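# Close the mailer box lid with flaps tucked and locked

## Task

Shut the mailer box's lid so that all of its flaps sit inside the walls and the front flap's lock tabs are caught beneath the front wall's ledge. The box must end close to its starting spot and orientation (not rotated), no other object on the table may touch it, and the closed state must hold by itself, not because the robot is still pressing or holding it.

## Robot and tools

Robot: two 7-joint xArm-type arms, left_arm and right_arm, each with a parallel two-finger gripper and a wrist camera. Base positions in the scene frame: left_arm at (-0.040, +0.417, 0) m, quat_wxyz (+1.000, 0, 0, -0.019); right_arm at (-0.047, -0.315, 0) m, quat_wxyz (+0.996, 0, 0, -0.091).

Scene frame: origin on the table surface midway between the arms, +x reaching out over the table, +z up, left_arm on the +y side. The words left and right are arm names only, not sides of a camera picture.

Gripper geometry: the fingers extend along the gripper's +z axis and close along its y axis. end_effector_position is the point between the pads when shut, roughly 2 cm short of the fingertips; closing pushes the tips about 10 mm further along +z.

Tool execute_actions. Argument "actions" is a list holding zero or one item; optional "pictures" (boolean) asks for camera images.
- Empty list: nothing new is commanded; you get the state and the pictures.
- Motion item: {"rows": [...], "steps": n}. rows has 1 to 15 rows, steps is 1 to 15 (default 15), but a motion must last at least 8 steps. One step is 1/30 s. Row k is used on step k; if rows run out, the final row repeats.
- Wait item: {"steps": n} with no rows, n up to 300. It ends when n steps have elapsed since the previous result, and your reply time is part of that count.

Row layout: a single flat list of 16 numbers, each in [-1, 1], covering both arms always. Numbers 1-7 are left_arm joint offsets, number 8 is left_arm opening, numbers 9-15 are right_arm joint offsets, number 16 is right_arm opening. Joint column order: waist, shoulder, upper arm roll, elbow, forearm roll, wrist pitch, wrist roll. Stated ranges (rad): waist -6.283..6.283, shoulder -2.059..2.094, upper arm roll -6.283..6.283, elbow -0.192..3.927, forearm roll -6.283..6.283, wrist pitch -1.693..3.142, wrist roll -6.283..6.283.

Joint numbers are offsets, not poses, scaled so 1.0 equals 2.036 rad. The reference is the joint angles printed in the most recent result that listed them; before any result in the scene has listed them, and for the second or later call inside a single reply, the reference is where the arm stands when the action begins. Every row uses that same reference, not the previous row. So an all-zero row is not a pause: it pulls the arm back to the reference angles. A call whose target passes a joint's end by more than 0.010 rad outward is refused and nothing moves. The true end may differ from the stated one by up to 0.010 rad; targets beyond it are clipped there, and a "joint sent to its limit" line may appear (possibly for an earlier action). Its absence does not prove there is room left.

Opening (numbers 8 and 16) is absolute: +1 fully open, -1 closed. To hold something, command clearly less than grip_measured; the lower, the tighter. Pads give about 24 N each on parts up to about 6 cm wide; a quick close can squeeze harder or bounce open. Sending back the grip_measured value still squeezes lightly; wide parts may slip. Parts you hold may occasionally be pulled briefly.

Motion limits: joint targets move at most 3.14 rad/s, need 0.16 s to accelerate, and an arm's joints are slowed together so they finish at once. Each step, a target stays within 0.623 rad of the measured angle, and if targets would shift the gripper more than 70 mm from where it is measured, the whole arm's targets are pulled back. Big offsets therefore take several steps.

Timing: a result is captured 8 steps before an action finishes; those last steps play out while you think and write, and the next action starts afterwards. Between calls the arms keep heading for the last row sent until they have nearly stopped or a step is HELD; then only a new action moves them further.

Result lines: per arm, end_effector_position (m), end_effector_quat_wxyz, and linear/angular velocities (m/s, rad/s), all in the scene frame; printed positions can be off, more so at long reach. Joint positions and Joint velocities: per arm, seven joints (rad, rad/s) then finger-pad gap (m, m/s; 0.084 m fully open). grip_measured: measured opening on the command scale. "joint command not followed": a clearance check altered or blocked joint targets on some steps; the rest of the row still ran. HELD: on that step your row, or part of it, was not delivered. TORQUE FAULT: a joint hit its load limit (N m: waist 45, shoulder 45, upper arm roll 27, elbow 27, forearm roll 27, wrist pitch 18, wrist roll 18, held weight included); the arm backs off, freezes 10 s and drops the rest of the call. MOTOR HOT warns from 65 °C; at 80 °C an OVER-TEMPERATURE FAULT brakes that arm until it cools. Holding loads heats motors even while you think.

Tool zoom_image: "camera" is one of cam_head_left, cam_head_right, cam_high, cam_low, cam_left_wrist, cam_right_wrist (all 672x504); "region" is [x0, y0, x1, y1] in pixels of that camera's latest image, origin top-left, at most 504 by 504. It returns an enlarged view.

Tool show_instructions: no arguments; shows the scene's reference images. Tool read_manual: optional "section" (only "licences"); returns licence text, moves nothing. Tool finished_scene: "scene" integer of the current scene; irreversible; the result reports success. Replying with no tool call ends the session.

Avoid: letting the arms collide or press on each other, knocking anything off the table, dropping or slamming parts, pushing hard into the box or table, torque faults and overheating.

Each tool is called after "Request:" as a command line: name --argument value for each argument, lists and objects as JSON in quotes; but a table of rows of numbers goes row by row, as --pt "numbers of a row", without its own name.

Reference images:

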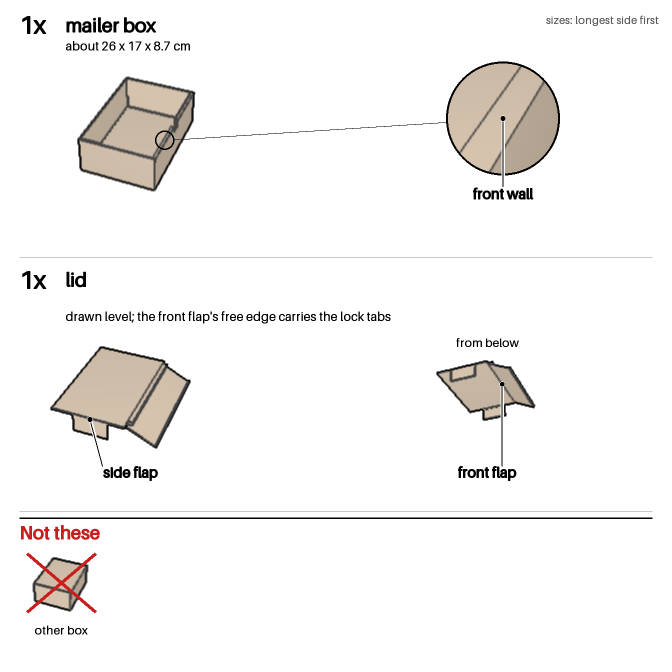

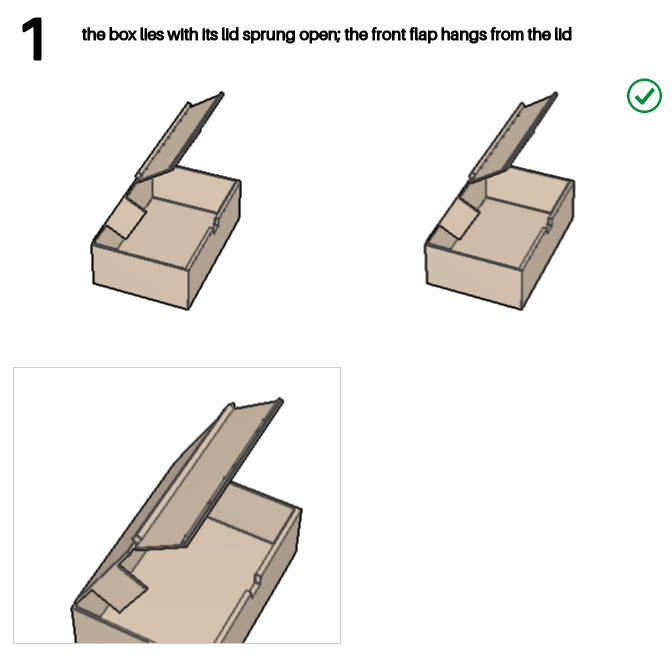

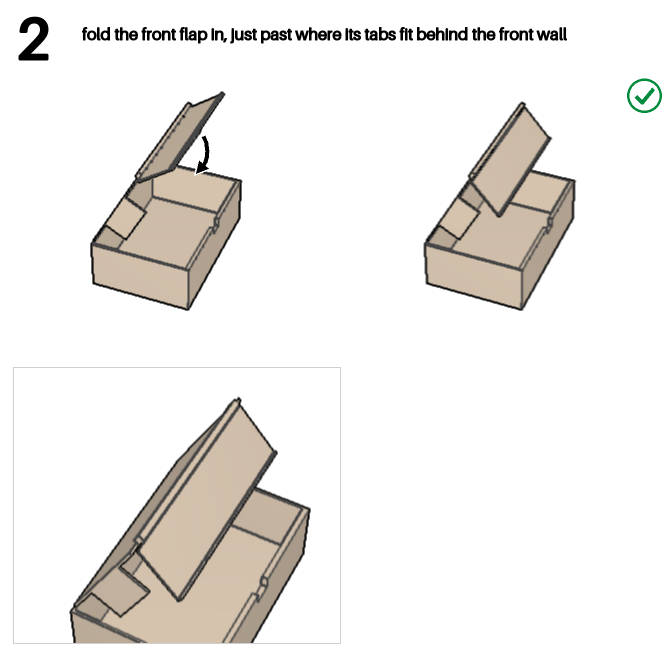

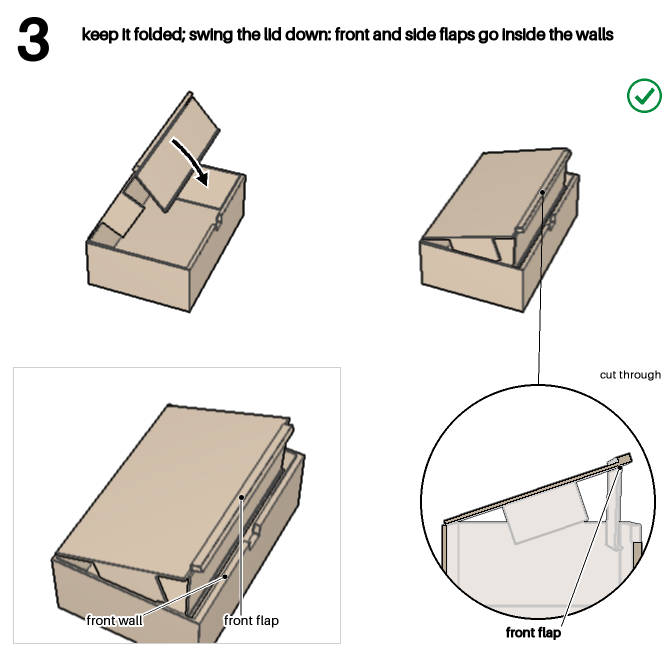

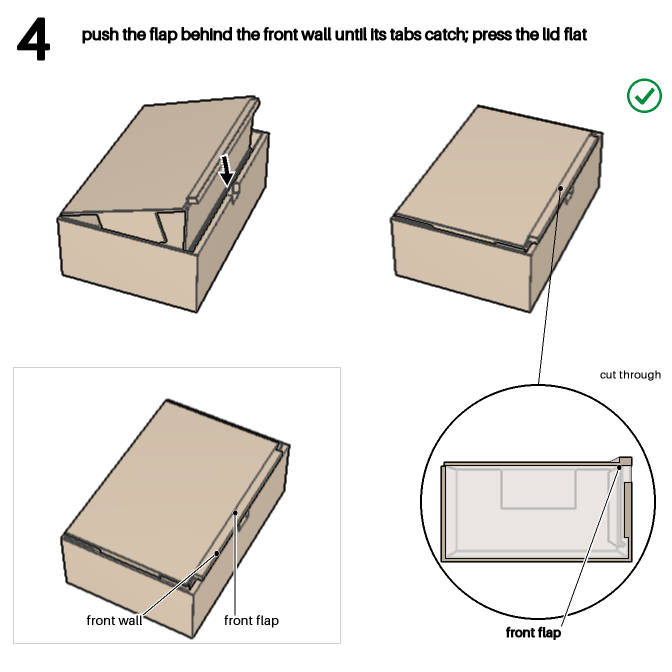

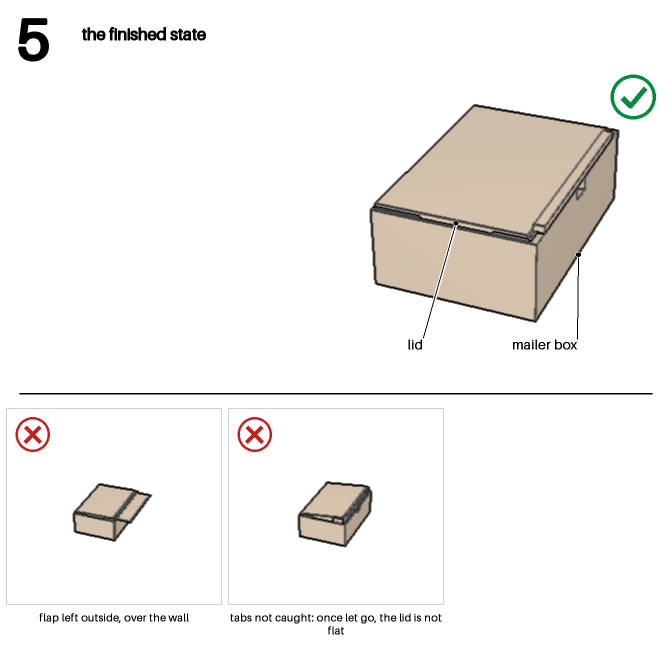

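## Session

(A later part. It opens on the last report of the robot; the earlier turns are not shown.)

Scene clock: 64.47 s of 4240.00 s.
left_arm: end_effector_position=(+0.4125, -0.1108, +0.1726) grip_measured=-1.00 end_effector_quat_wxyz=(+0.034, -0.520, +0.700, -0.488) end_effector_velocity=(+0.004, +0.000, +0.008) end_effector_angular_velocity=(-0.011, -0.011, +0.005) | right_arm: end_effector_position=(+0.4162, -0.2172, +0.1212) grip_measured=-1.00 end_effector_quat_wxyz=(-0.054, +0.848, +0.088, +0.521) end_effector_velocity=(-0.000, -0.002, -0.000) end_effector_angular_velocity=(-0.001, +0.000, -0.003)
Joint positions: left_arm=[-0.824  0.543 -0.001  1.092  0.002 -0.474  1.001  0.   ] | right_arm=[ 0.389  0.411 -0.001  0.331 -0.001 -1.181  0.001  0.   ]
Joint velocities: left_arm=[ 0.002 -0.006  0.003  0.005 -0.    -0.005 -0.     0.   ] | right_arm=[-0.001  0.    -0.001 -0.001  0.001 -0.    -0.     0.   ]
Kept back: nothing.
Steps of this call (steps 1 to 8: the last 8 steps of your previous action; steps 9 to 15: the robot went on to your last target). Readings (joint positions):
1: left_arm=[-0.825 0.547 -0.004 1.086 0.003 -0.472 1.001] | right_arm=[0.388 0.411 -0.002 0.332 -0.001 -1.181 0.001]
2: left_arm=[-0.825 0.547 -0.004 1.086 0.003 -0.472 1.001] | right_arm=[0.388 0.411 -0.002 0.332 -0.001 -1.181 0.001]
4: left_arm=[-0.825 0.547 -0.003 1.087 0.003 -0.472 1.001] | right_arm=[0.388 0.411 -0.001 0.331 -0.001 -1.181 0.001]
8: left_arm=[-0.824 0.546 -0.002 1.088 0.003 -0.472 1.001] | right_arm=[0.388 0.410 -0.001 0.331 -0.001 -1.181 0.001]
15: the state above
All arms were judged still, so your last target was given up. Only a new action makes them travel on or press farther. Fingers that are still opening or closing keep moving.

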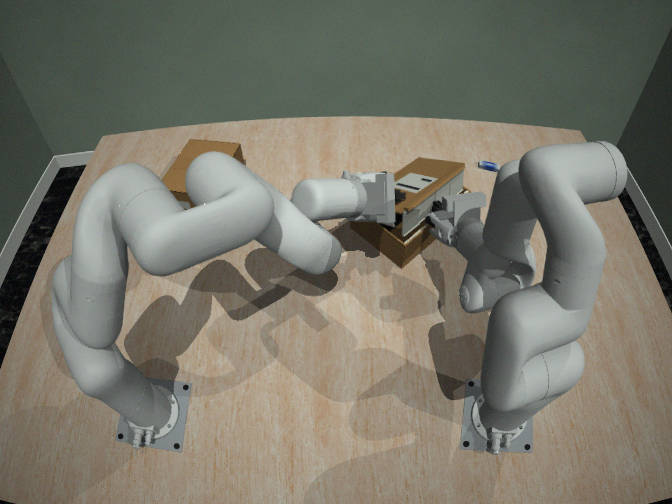

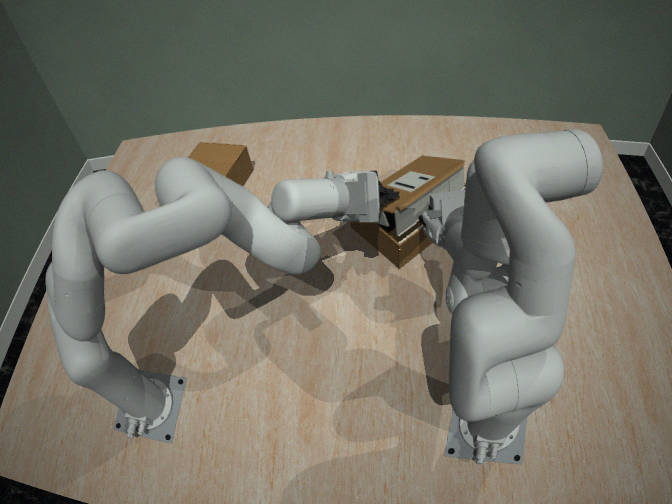

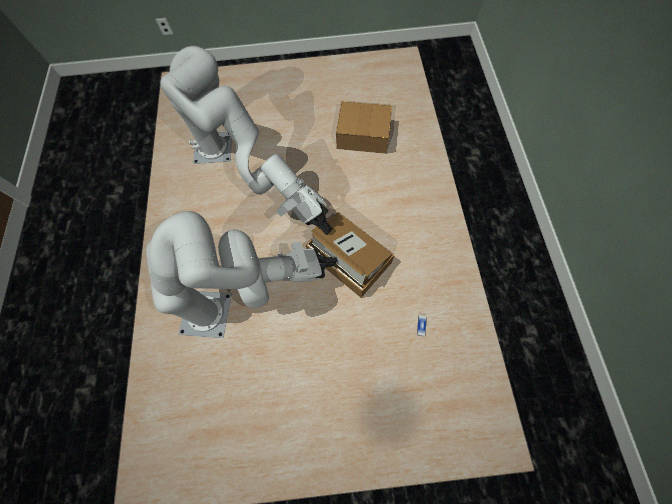

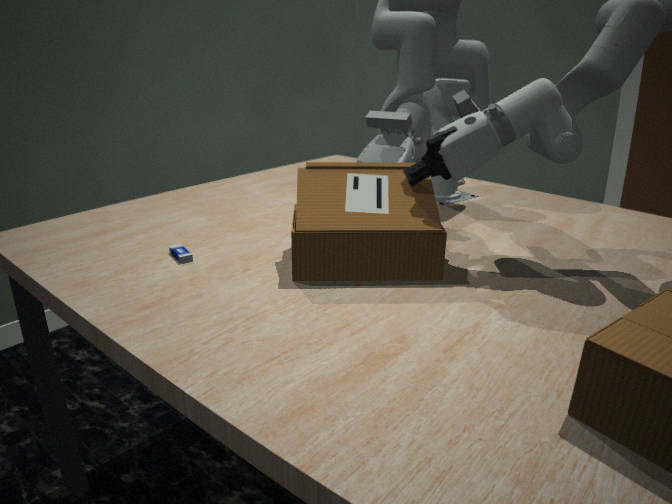

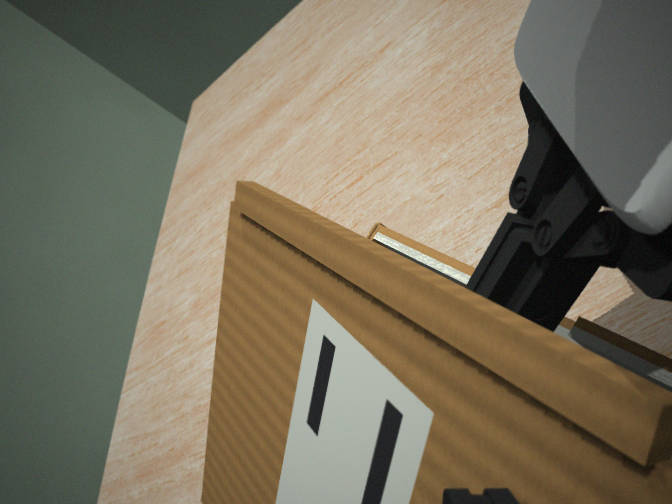

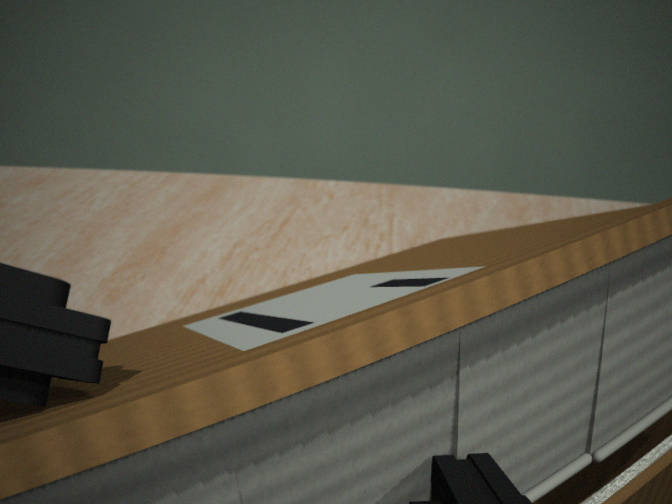

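Flap now inside; lower the lid.

Request:
execute_actions --actions '[{"rows":[[0,0.02,0,0,0,0,0,-1,0.008,0,0,0,0,0,0,-1]]}]'

Request:
execute_actions --actions '[{"steps":15}]' --pictures true

Scene clock: 66.20 s of 4240.00 s.
left_arm: end_effector_position=(+0.4104, -0.1073, +0.1469) grip_measured=-1.00 end_effector_quat_wxyz=(+0.033, -0.525, +0.707, -0.472) end_effector_velocity=(-0.001, +0.017, -0.059) end_effector_angular_velocity=(+0.078, +0.060, +0.014) | right_arm: end_effector_position=(+0.4142, -0.2107, +0.1203) grip_measured=-1.00 end_effector_quat_wxyz=(-0.058, +0.848, +0.094, +0.519) end_effector_velocity=(+0.002, +0.012, +0.007) end_effector_angular_velocity=(+0.004, -0.023, +0.025)
Joint positions: left_arm=[-0.823  0.58  -0.001  1.091  0.002 -0.475  1.001  0.   ] | right_arm=[ 0.403  0.411 -0.001  0.33  -0.001 -1.181  0.001  0.   ]
Joint velocities: left_arm=[ 0.006  0.072  0.009 -0.011 -0.001  0.014  0.001  0.   ] | right_arm=[ 0.024 -0.003 -0.001  0.01  -0.001 -0.01  -0.001  0.   ]
Steps of this call (steps 1 to 45: nothing new was sent; steps 46 to 52: the first 7 steps of this action). Readings (joint positions):
46: left_arm=[-0.823 0.543 -0.001 1.092 0.002 -0.475 1.001] | right_arm=[0.389 0.411 -0.001 0.331 -0.001 -1.181 0.001]
47: left_arm=[-0.823 0.546 -0.001 1.093 0.002 -0.476 1.001] | right_arm=[0.391 0.411 -0.002 0.331 -0.001 -1.181 0.001]
49: left_arm=[-0.823 0.563 -0.001 1.094 0.002 -0.476 1.001] | right_arm=[0.398 0.411 -0.001 0.330 -0.001 -1.181 0.001]
52: the state above

Scene clock: 66.70 s of 4240.00 s.
left_arm: end_effector_position=(+0.4098, -0.1074, +0.1445) grip_measured=-1.00 end_effector_quat_wxyz=(+0.033, -0.525, +0.708, -0.470) end_effector_velocity=(+0.001, +0.000, +0.000) end_effector_angular_velocity=(+0.000, -0.001, +0.000) | right_arm: end_effector_position=(+0.4146, -0.2097, +0.1212) grip_measured=-1.00 end_effector_quat_wxyz=(-0.059, +0.847, +0.095, +0.520) end_effector_velocity=(-0.000, +0.000, +0.000) end_effector_angular_velocity=(+0.001, -0.001, -0.000)
Joint positions: left_arm=[-0.824  0.584 -0.001  1.092  0.002 -0.475  1.001  0.   ] | right_arm=[ 0.405  0.411 -0.001  0.331 -0.001 -1.181  0.001  0.   ]
Joint velocities: left_arm=[0.001 0.001 0.001 0.001 0.001 0.    0.    0.   ] | right_arm=[ 0.    -0.001  0.    -0.    -0.    -0.     0.001  0.   ]
Kept back: nothing.
Steps of this call (steps 1 to 8: the last 8 steps of your previous action; steps 9 to 15: the robot went on to your last target). Readings (joint positions):
1: left_arm=[-0.823 0.582 -0.000 1.091 0.002 -0.474 1.001] | right_arm=[0.404 0.411 -0.001 0.330 -0.001 -1.181 0.001]
2: left_arm=[-0.823 0.583 -0.001 1.090 0.002 -0.474 1.001] | right_arm=[0.404 0.411 -0.000 0.331 -0.002 -1.181 0.001]
4: left_arm=[-0.823 0.583 -0.001 1.091 0.002 -0.474 1.001] | right_arm=[0.405 0.411 -0.001 0.331 -0.001 -1.181 0.001]
8: left_arm=[-0.823 0.584 -0.001 1.092 0.002 -0.474 1.001] | right_arm=[0.405 0.410 -0.001 0.331 -0.001 -1.181 0.001]
15: the state above
All arms were judged still, so your last target was given up. Only a new action makes them travel on or press farther. Fingers that are still opening or closing keep moving.

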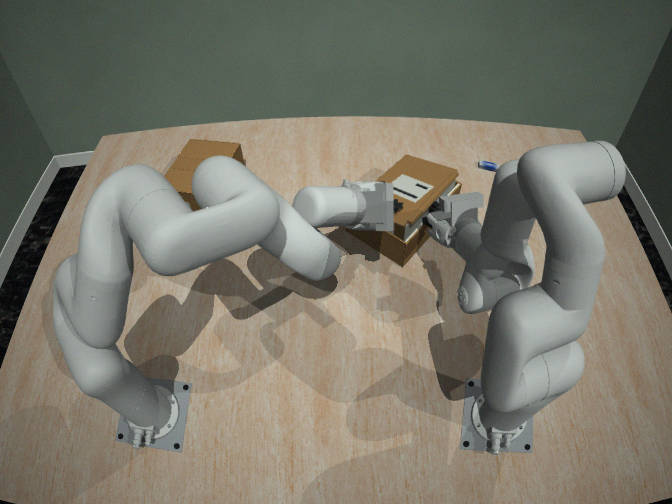

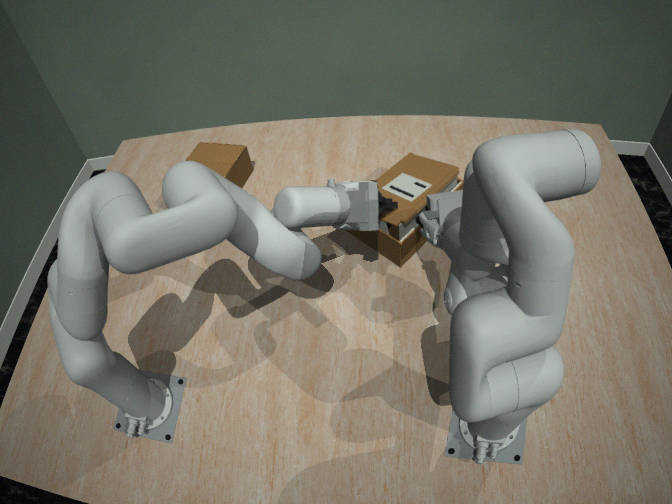

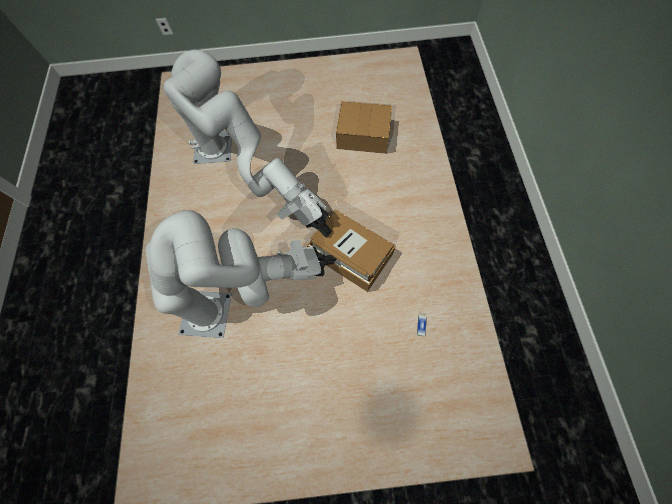

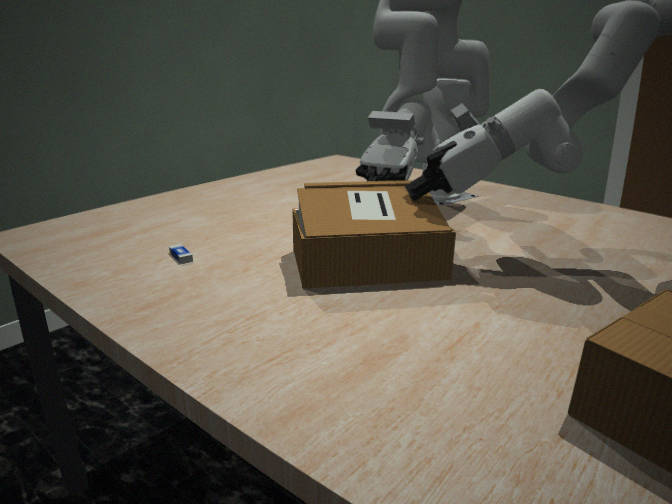

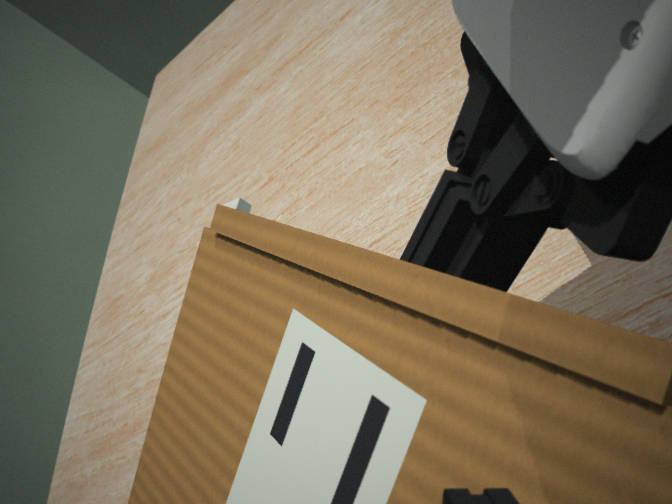

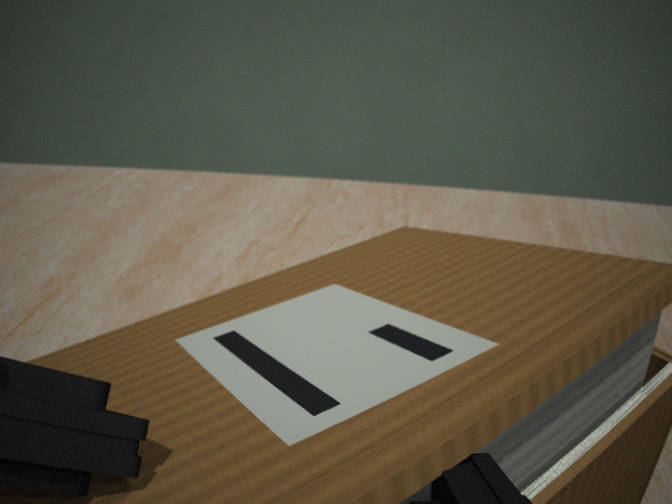

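Request:
execute_actions --actions '[{"rows":[[0,0,0,0,0,0,0,-1,-0.06,0,0,-0.04,0,-0.04,0,-1]]}]'

Request:
execute_actions --actions '[{"rows":[[0,0.026,0,0,0,0,0,-1,0,0,0,0,0,0,0,-1]]}]'

Request:
execute_actions --actions '[{"steps":15}]' --pictures true

Scene clock: 67.20 s of 4240.00 s.
left_arm: end_effector_position=(+0.4090, -0.1077, +0.1439) grip_measured=-1.00 end_effector_quat_wxyz=(+0.032, -0.525, +0.709, -0.470) end_effector_velocity=(+0.002, +0.001, +0.002) end_effector_angular_velocity=(-0.003, -0.004, +0.003) | right_arm: end_effector_position=(+0.3983, -0.2640, +0.1177) grip_measured=-1.00 end_effector_quat_wxyz=(-0.029, +0.852, +0.049, +0.521) end_effector_velocity=(-0.052, -0.132, -0.009) end_effector_angular_velocity=(-0.004, +0.013, -0.279)
Joint positions: left_arm=[-0.824  0.584 -0.002  1.091  0.003 -0.474  1.001  0.   ] | right_arm=[ 0.299  0.411 -0.004  0.259 -0.001 -1.25   0.001  0.   ]
Joint velocities: left_arm=[ 0.001 -0.002  0.002  0.002 -0.    -0.001  0.     0.   ] | right_arm=[-0.273  0.003 -0.004 -0.186  0.002 -0.176 -0.     0.   ]
Steps of this call (steps 1 to 8: nothing new was sent; steps 9 to 15: the first 7 steps of this action). Readings (joint positions):
9: left_arm=[-0.824 0.584 -0.001 1.092 0.002 -0.475 1.001] | right_arm=[0.404 0.411 -0.001 0.331 -0.002 -1.182 0.001]
10: left_arm=[-0.824 0.584 -0.001 1.092 0.002 -0.475 1.001] | right_arm=[0.399 0.410 0.001 0.327 -0.002 -1.187 0.001]
12: left_arm=[-0.824 0.584 -0.002 1.091 0.003 -0.474 1.001] | right_arm=[0.356 0.410 0.003 0.299 -0.002 -1.217 0.001]
15: the state above

Scene clock: 67.70 s of 4240.00 s.
left_arm: end_effector_position=(+0.4066, -0.1042, +0.1168) grip_measured=-1.00 end_effector_quat_wxyz=(+0.031, -0.530, +0.715, -0.454) end_effector_velocity=(+0.004, -0.005, -0.007) end_effector_angular_velocity=(+0.005, +0.007, +0.001) | right_arm: end_effector_position=(+0.3959, -0.2687, +0.1186) grip_measured=-1.00 end_effector_quat_wxyz=(-0.027, +0.851, +0.044, +0.523) end_effector_velocity=(+0.000, -0.001, +0.001) end_effector_angular_velocity=(-0.000, -0.002, -0.003)
Joint positions: left_arm=[-0.824  0.628 -0.001  1.095  0.003 -0.479  1.001  0.   ] | right_arm=[ 0.284  0.41  -0.     0.25  -0.002 -1.263  0.001  0.   ]
Joint velocities: left_arm=[-0.001  0.029 -0.     0.034 -0.002  0.014 -0.001  0.   ] | right_arm=[-0.003 -0.001 -0.    -0.     0.    -0.001 -0.     0.   ]
Steps of this call (steps 1 to 8: the last 8 steps of your previous action; steps 9 to 15: the first 7 steps of this action, its rows measured from where the robot was after step 8). Readings (joint positions):
8: left_arm=[-0.824 0.584 -0.001 1.091 0.002 -0.474 1.001] | right_arm=[0.284 0.410 -0.000 0.250 -0.002 -1.263 0.001]
9: left_arm=[-0.824 0.584 -0.001 1.092 0.002 -0.474 1.001] | right_arm=[0.283 0.410 -0.000 0.250 -0.002 -1.263 0.001]
10: left_arm=[-0.824 0.588 -0.001 1.093 0.002 -0.475 1.001] | right_arm=[0.283 0.410 -0.000 0.250 -0.002 -1.263 0.001]
12: left_arm=[-0.824 0.609 -0.001 1.095 0.002 -0.475 1.001] | right_arm=[0.284 0.410 -0.000 0.250 -0.002 -1.263 0.001]
15: the state above

Scene clock: 68.20 s of 4240.00 s.
left_arm: end_effector_position=(+0.4062, -0.1036, +0.1145) grip_measured=-1.00 end_effector_quat_wxyz=(+0.031, -0.531, +0.715, -0.453) end_effector_velocity=(-0.000, +0.002, -0.000) end_effector_angular_velocity=(-0.001, -0.001, +0.002) | right_arm: end_effector_position=(+0.3959, -0.2689, +0.1185) grip_measured=-1.00 end_effector_quat_wxyz=(-0.027, +0.851, +0.044, +0.523) end_effector_velocity=(+0.000, -0.001, +0.001) end_effector_angular_velocity=(+0.001, -0.001, -0.003)
Joint positions: left_arm=[-0.824  0.631 -0.001  1.094  0.002 -0.481  1.001  0.   ] | right_arm=[ 0.284  0.41  -0.     0.25  -0.002 -1.263  0.001  0.   ]
Joint velocities: left_arm=[ 0.001 -0.001  0.001 -0.006 -0.001 -0.006  0.001  0.   ] | right_arm=[-0.003 -0.001  0.     0.    -0.     0.     0.001  0.   ]
Kept back: nothing.
Steps of this call (steps 1 to 8: the last 8 steps of your previous action; steps 9 to 15: the robot went on to your last target). Readings (joint positions):
1: left_arm=[-0.824 0.629 -0.001 1.096 0.002 -0.479 1.001] | right_arm=[0.284 0.410 -0.000 0.250 -0.002 -1.263 0.001]
2: left_arm=[-0.824 0.630 -0.001 1.096 0.002 -0.479 1.001] | right_arm=[0.284 0.410 -0.000 0.250 -0.002 -1.263 0.001]
4: left_arm=[-0.824 0.630 -0.001 1.096 0.002 -0.479 1.001] | right_arm=[0.284 0.410 -0.000 0.250 -0.002 -1.263 0.001]
8: left_arm=[-0.824 0.631 -0.001 1.096 0.002 -0.479 1.001] | right_arm=[0.284 0.410 -0.000 0.250 -0.002 -1.263 0.001]
15: the state above
All arms were judged still, so your last target was given up. Only a new action makes them travel on or press farther. Fingers that are still opening or closing keep moving.

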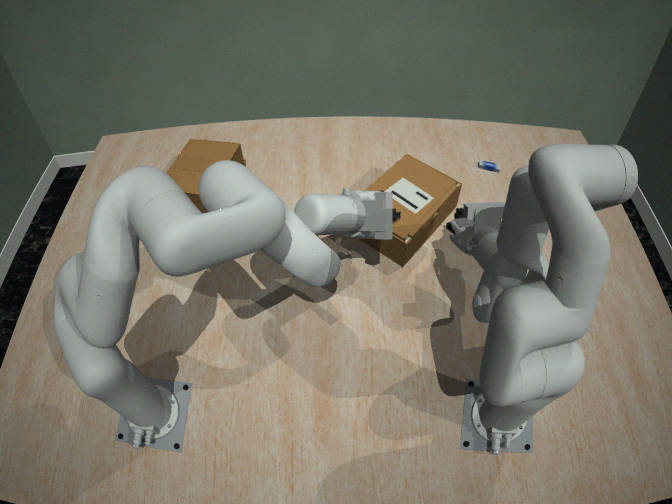

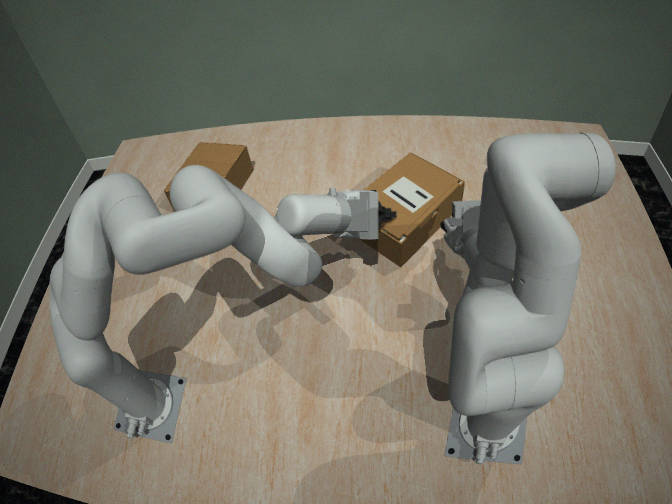

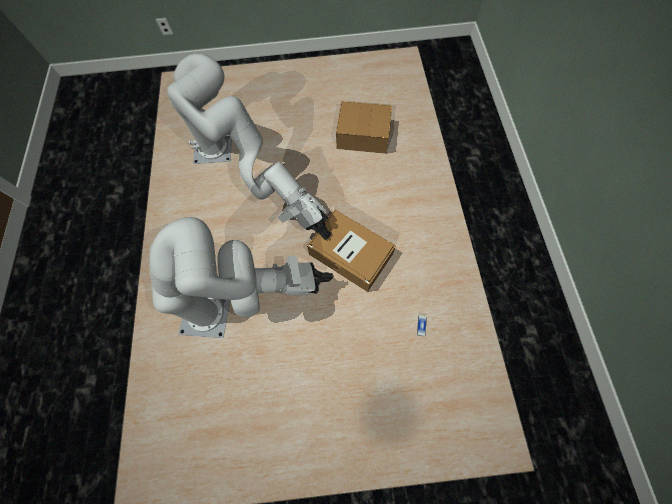

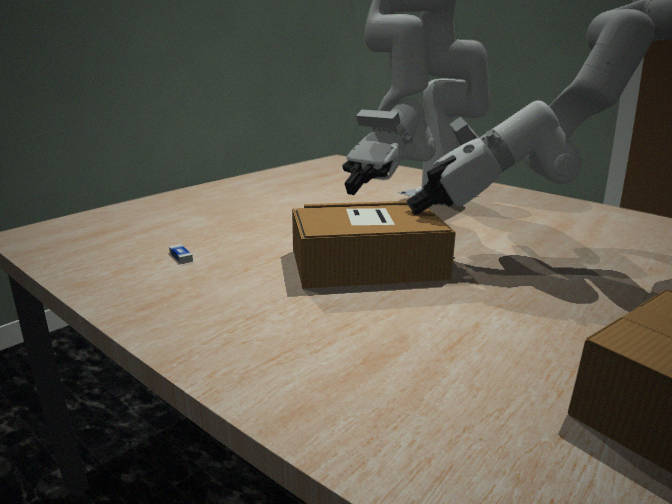

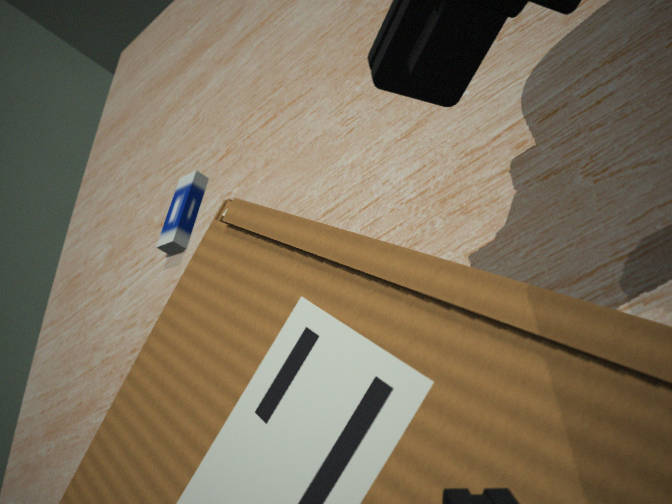

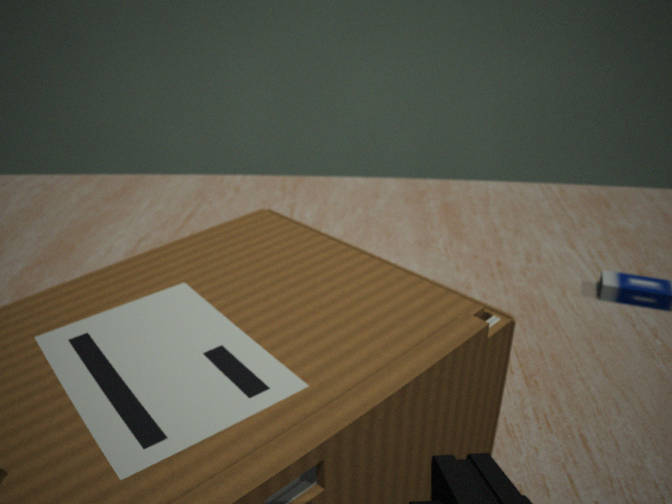

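Lift left a bit, right to home (staged).

Request:
execute_actions --actions '[{"rows":[[0,-0.02,0,0,0,0,0,-1,-0.1395,-0.3247,0,0.329,0,0.25,0,-1]]}]'

Request:
execute_actions --actions '[{"steps":30}]'

Request:
execute_actions --actions '[{"rows":[[0,0,0,0,0,0,0,-1,0,0,0,0,0,0.9445,0,-1]]}]'

Request:
execute_actions --actions '[{"steps":45}]' --pictures true

Scene clock: 68.77 s of 4240.00 s.
left_arm: end_effector_position=(+0.4066, -0.1037, +0.1282) grip_measured=-1.00 end_effector_quat_wxyz=(+0.032, -0.529, +0.713, -0.459) end_effector_velocity=(+0.021, -0.026, +0.097) end_effector_angular_velocity=(-0.131, -0.112, -0.003) | right_arm: end_effector_position=(+0.4471, -0.2868, +0.1797) grip_measured=-1.00 end_effector_quat_wxyz=(-0.016, +0.817, +0.023, +0.576) end_effector_velocity=(+0.242, -0.101, +0.359) end_effector_angular_velocity=(+0.038, -0.680, -0.231)
Joint positions: left_arm=[-0.824  0.603 -0.001  1.084  0.002 -0.475  1.001  0.   ] | right_arm=[ 0.237  0.306 -0.     0.356 -0.002 -1.179  0.001  0.   ]
Joint velocities: left_arm=[-0.001 -0.097 -0.001  0.051  0.001 -0.024 -0.     0.   ] | right_arm=[-0.233 -0.553  0.002  0.549 -0.     0.421  0.     0.   ]
Steps of this call (steps 1 to 10: nothing new was sent; steps 11 to 17: the first 7 steps of this action). Readings (joint positions):
11: left_arm=[-0.824 0.631 -0.001 1.093 0.002 -0.482 1.001] | right_arm=[0.283 0.410 -0.000 0.251 -0.002 -1.262 0.001]
12: left_arm=[-0.824 0.628 -0.001 1.092 0.002 -0.481 1.001] | right_arm=[0.281 0.405 0.001 0.255 -0.002 -1.255 0.001]
14: left_arm=[-0.824 0.615 -0.001 1.085 0.002 -0.476 1.001] | right_arm=[0.264 0.368 0.001 0.292 -0.002 -1.224 0.001]
17: the state above

Scene clock: 69.77 s of 4240.00 s.
left_arm: end_effector_position=(+0.4098, -0.1079, +0.1425) grip_measured=-1.00 end_effector_quat_wxyz=(+0.033, -0.525, +0.708, -0.471) end_effector_velocity=(+0.001, +0.000, +0.000) end_effector_angular_velocity=(+0.000, -0.001, -0.000) | right_arm: end_effector_position=(+0.4981, -0.4007, +0.6047) grip_measured=-1.00 end_effector_quat_wxyz=(+0.063, +0.600, -0.047, +0.796) end_effector_velocity=(-0.137, -0.086, +0.428) end_effector_angular_velocity=(-0.089, -0.557, -0.194)
Joint positions: left_arm=[-0.824  0.591 -0.001  1.094  0.002 -0.481  1.001  0.   ] | right_arm=[ 0.025 -0.192 -0.     0.86  -0.002 -0.799  0.001  0.   ]
Joint velocities: left_arm=[ 0.001 -0.    -0.     0.     0.001 -0.     0.001  0.   ] | right_arm=[-0.194 -0.452  0.     0.457 -0.     0.346 -0.     0.   ]
Kept back: nothing.
Steps of this call (steps 1 to 8: the last 8 steps of your previous action; steps 9 to 30: the robot went on to your last target). Readings (joint positions):
1: left_arm=[-0.824 0.600 -0.001 1.086 0.002 -0.476 1.001] | right_arm=[0.229 0.288 -0.000 0.374 -0.002 -1.165 0.001]
2: left_arm=[-0.824 0.598 -0.001 1.088 0.002 -0.477 1.001] | right_arm=[0.222 0.269 -0.000 0.393 -0.002 -1.151 0.001]
4: left_arm=[-0.824 0.595 -0.001 1.090 0.002 -0.478 1.001] | right_arm=[0.206 0.233 -0.000 0.430 -0.002 -1.123 0.001]
8: left_arm=[-0.824 0.593 -0.001 1.092 0.002 -0.480 1.001] | right_arm=[0.176 0.162 -0.000 0.501 -0.002 -1.069 0.001]
30: the state above

Scene clock: 70.00 s of 4240.00 s.
left_arm: end_effector_position=(+0.4098, -0.1079, +0.1425) grip_measured=-1.00 end_effector_quat_wxyz=(+0.033, -0.525, +0.708, -0.471) end_effector_velocity=(-0.000, +0.000, -0.000) end_effector_angular_velocity=(+0.001, +0.000, -0.001) | right_arm: end_effector_position=(+0.5213, -0.4080, +0.5637) grip_measured=-1.00 end_effector_quat_wxyz=(+0.059, +0.684, -0.055, +0.725) end_effector_velocity=(+0.159, -0.003, -0.473) end_effector_angular_velocity=(+0.259, +1.606, +0.037)
Joint positions: left_arm=[-0.824  0.591 -0.001  1.094  0.002 -0.481  1.001  0.   ] | right_arm=[ 0.018 -0.209  0.     0.876 -0.002 -0.545  0.001  0.   ]
Joint velocities: left_arm=[ 0.001  0.    -0.    -0.001  0.001  0.     0.     0.   ] | right_arm=[ 0.027  0.098  0.011 -0.116 -0.002  1.413 -0.001  0.   ]
Steps of this call (steps 1 to 7: the first 7 steps of this action). Readings (joint positions):
1: left_arm=[-0.824 0.591 -0.001 1.094 0.002 -0.481 1.001] | right_arm=[0.019 -0.206 -0.000 0.875 -0.002 -0.787 0.001]
2: left_arm=[-0.824 0.591 -0.001 1.094 0.002 -0.481 1.001] | right_arm=[0.015 -0.218 -0.001 0.888 -0.001 -0.769 0.001]
4: left_arm=[-0.824 0.591 -0.001 1.094 0.002 -0.481 1.001] | right_arm=[0.014 -0.224 -0.002 0.895 -0.001 -0.693 0.001]
7: the state above

Scene clock: 71.50 s of 4240.00 s.
left_arm: end_effector_position=(+0.4098, -0.1079, +0.1425) grip_measured=-1.00 end_effector_quat_wxyz=(+0.033, -0.525, +0.708, -0.471) end_effector_velocity=(-0.000, +0.000, -0.000) end_effector_angular_velocity=(+0.000, +0.000, +0.000) | right_arm: end_effector_position=(+0.3372, -0.3758, +0.2059) grip_measured=-1.00 end_effector_quat_wxyz=(-0.002, +0.996, -0.078, -0.036) end_effector_velocity=(-0.001, +0.000, -0.000) end_effector_angular_velocity=(+0.001, +0.004, -0.001)
Joint positions: left_arm=[-0.824  0.591 -0.001  1.094  0.002 -0.481  1.001  0.   ] | right_arm=[ 0.025 -0.192 -0.     0.861 -0.002  1.124  0.001  0.   ]
Joint velocities: left_arm=[-0.001  0.     0.    -0.001 -0.001 -0.     0.     0.   ] | right_arm=[-0.    -0.001  0.    -0.001  0.     0.004  0.001  0.   ]
Kept back: nothing.
Steps of this call (steps 1 to 8: the last 8 steps of your previous action; steps 9 to 45: the robot went on to your last target). Readings (joint positions):
1: left_arm=[-0.824 0.591 -0.001 1.094 0.002 -0.481 1.001] | right_arm=[0.019 -0.206 0.001 0.874 -0.002 -0.498 0.001]
2: left_arm=[-0.824 0.591 -0.001 1.094 0.002 -0.481 1.001] | right_arm=[0.019 -0.205 0.000 0.873 -0.002 -0.450 0.001]
4: left_arm=[-0.824 0.591 -0.001 1.094 0.002 -0.481 1.001] | right_arm=[0.020 -0.204 -0.000 0.873 -0.002 -0.351 0.001]
8: left_arm=[-0.824 0.591 -0.001 1.094 0.002 -0.481 1.001] | right_arm=[0.022 -0.199 0.000 0.868 -0.002 -0.148 0.001]
45: the state above

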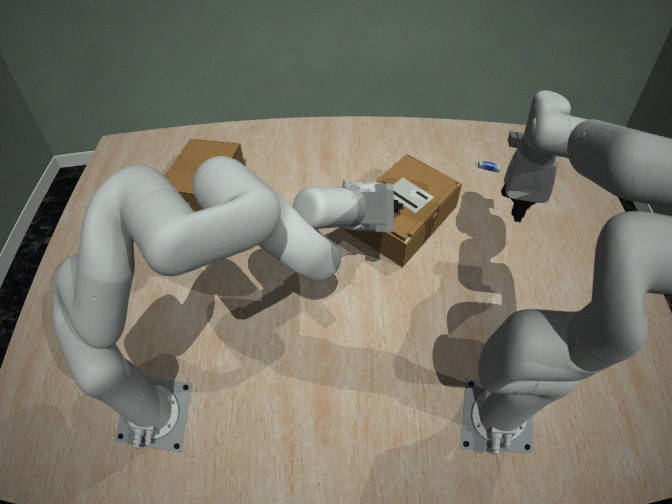

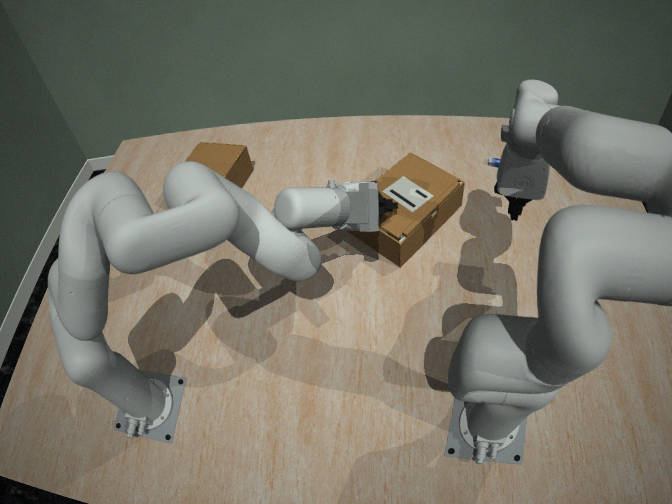

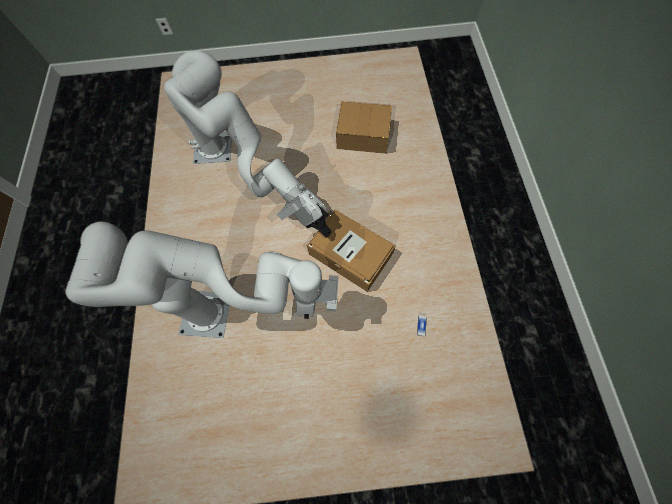

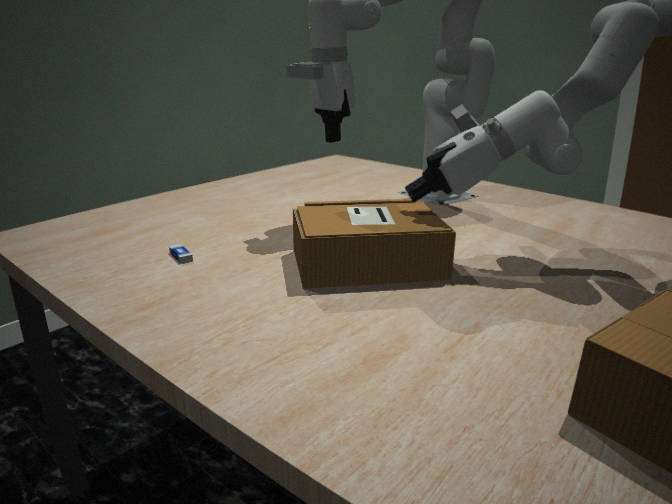

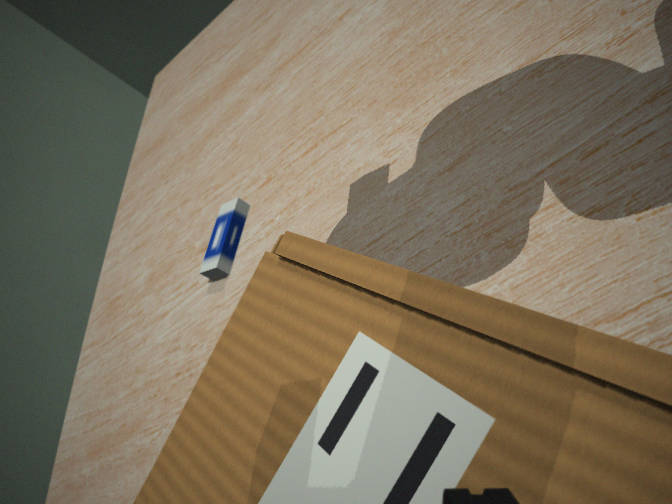

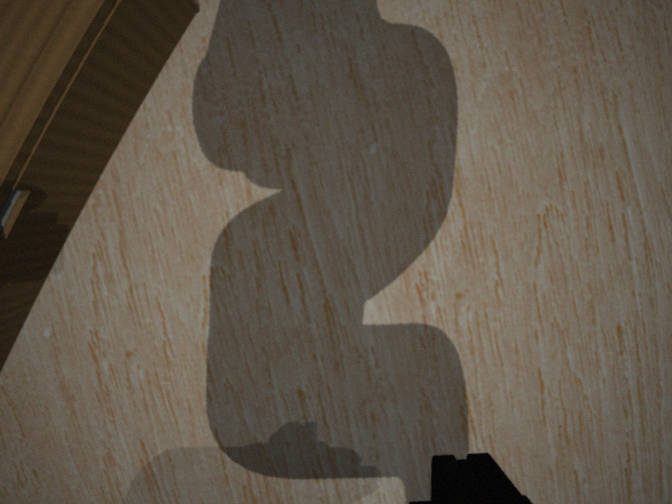

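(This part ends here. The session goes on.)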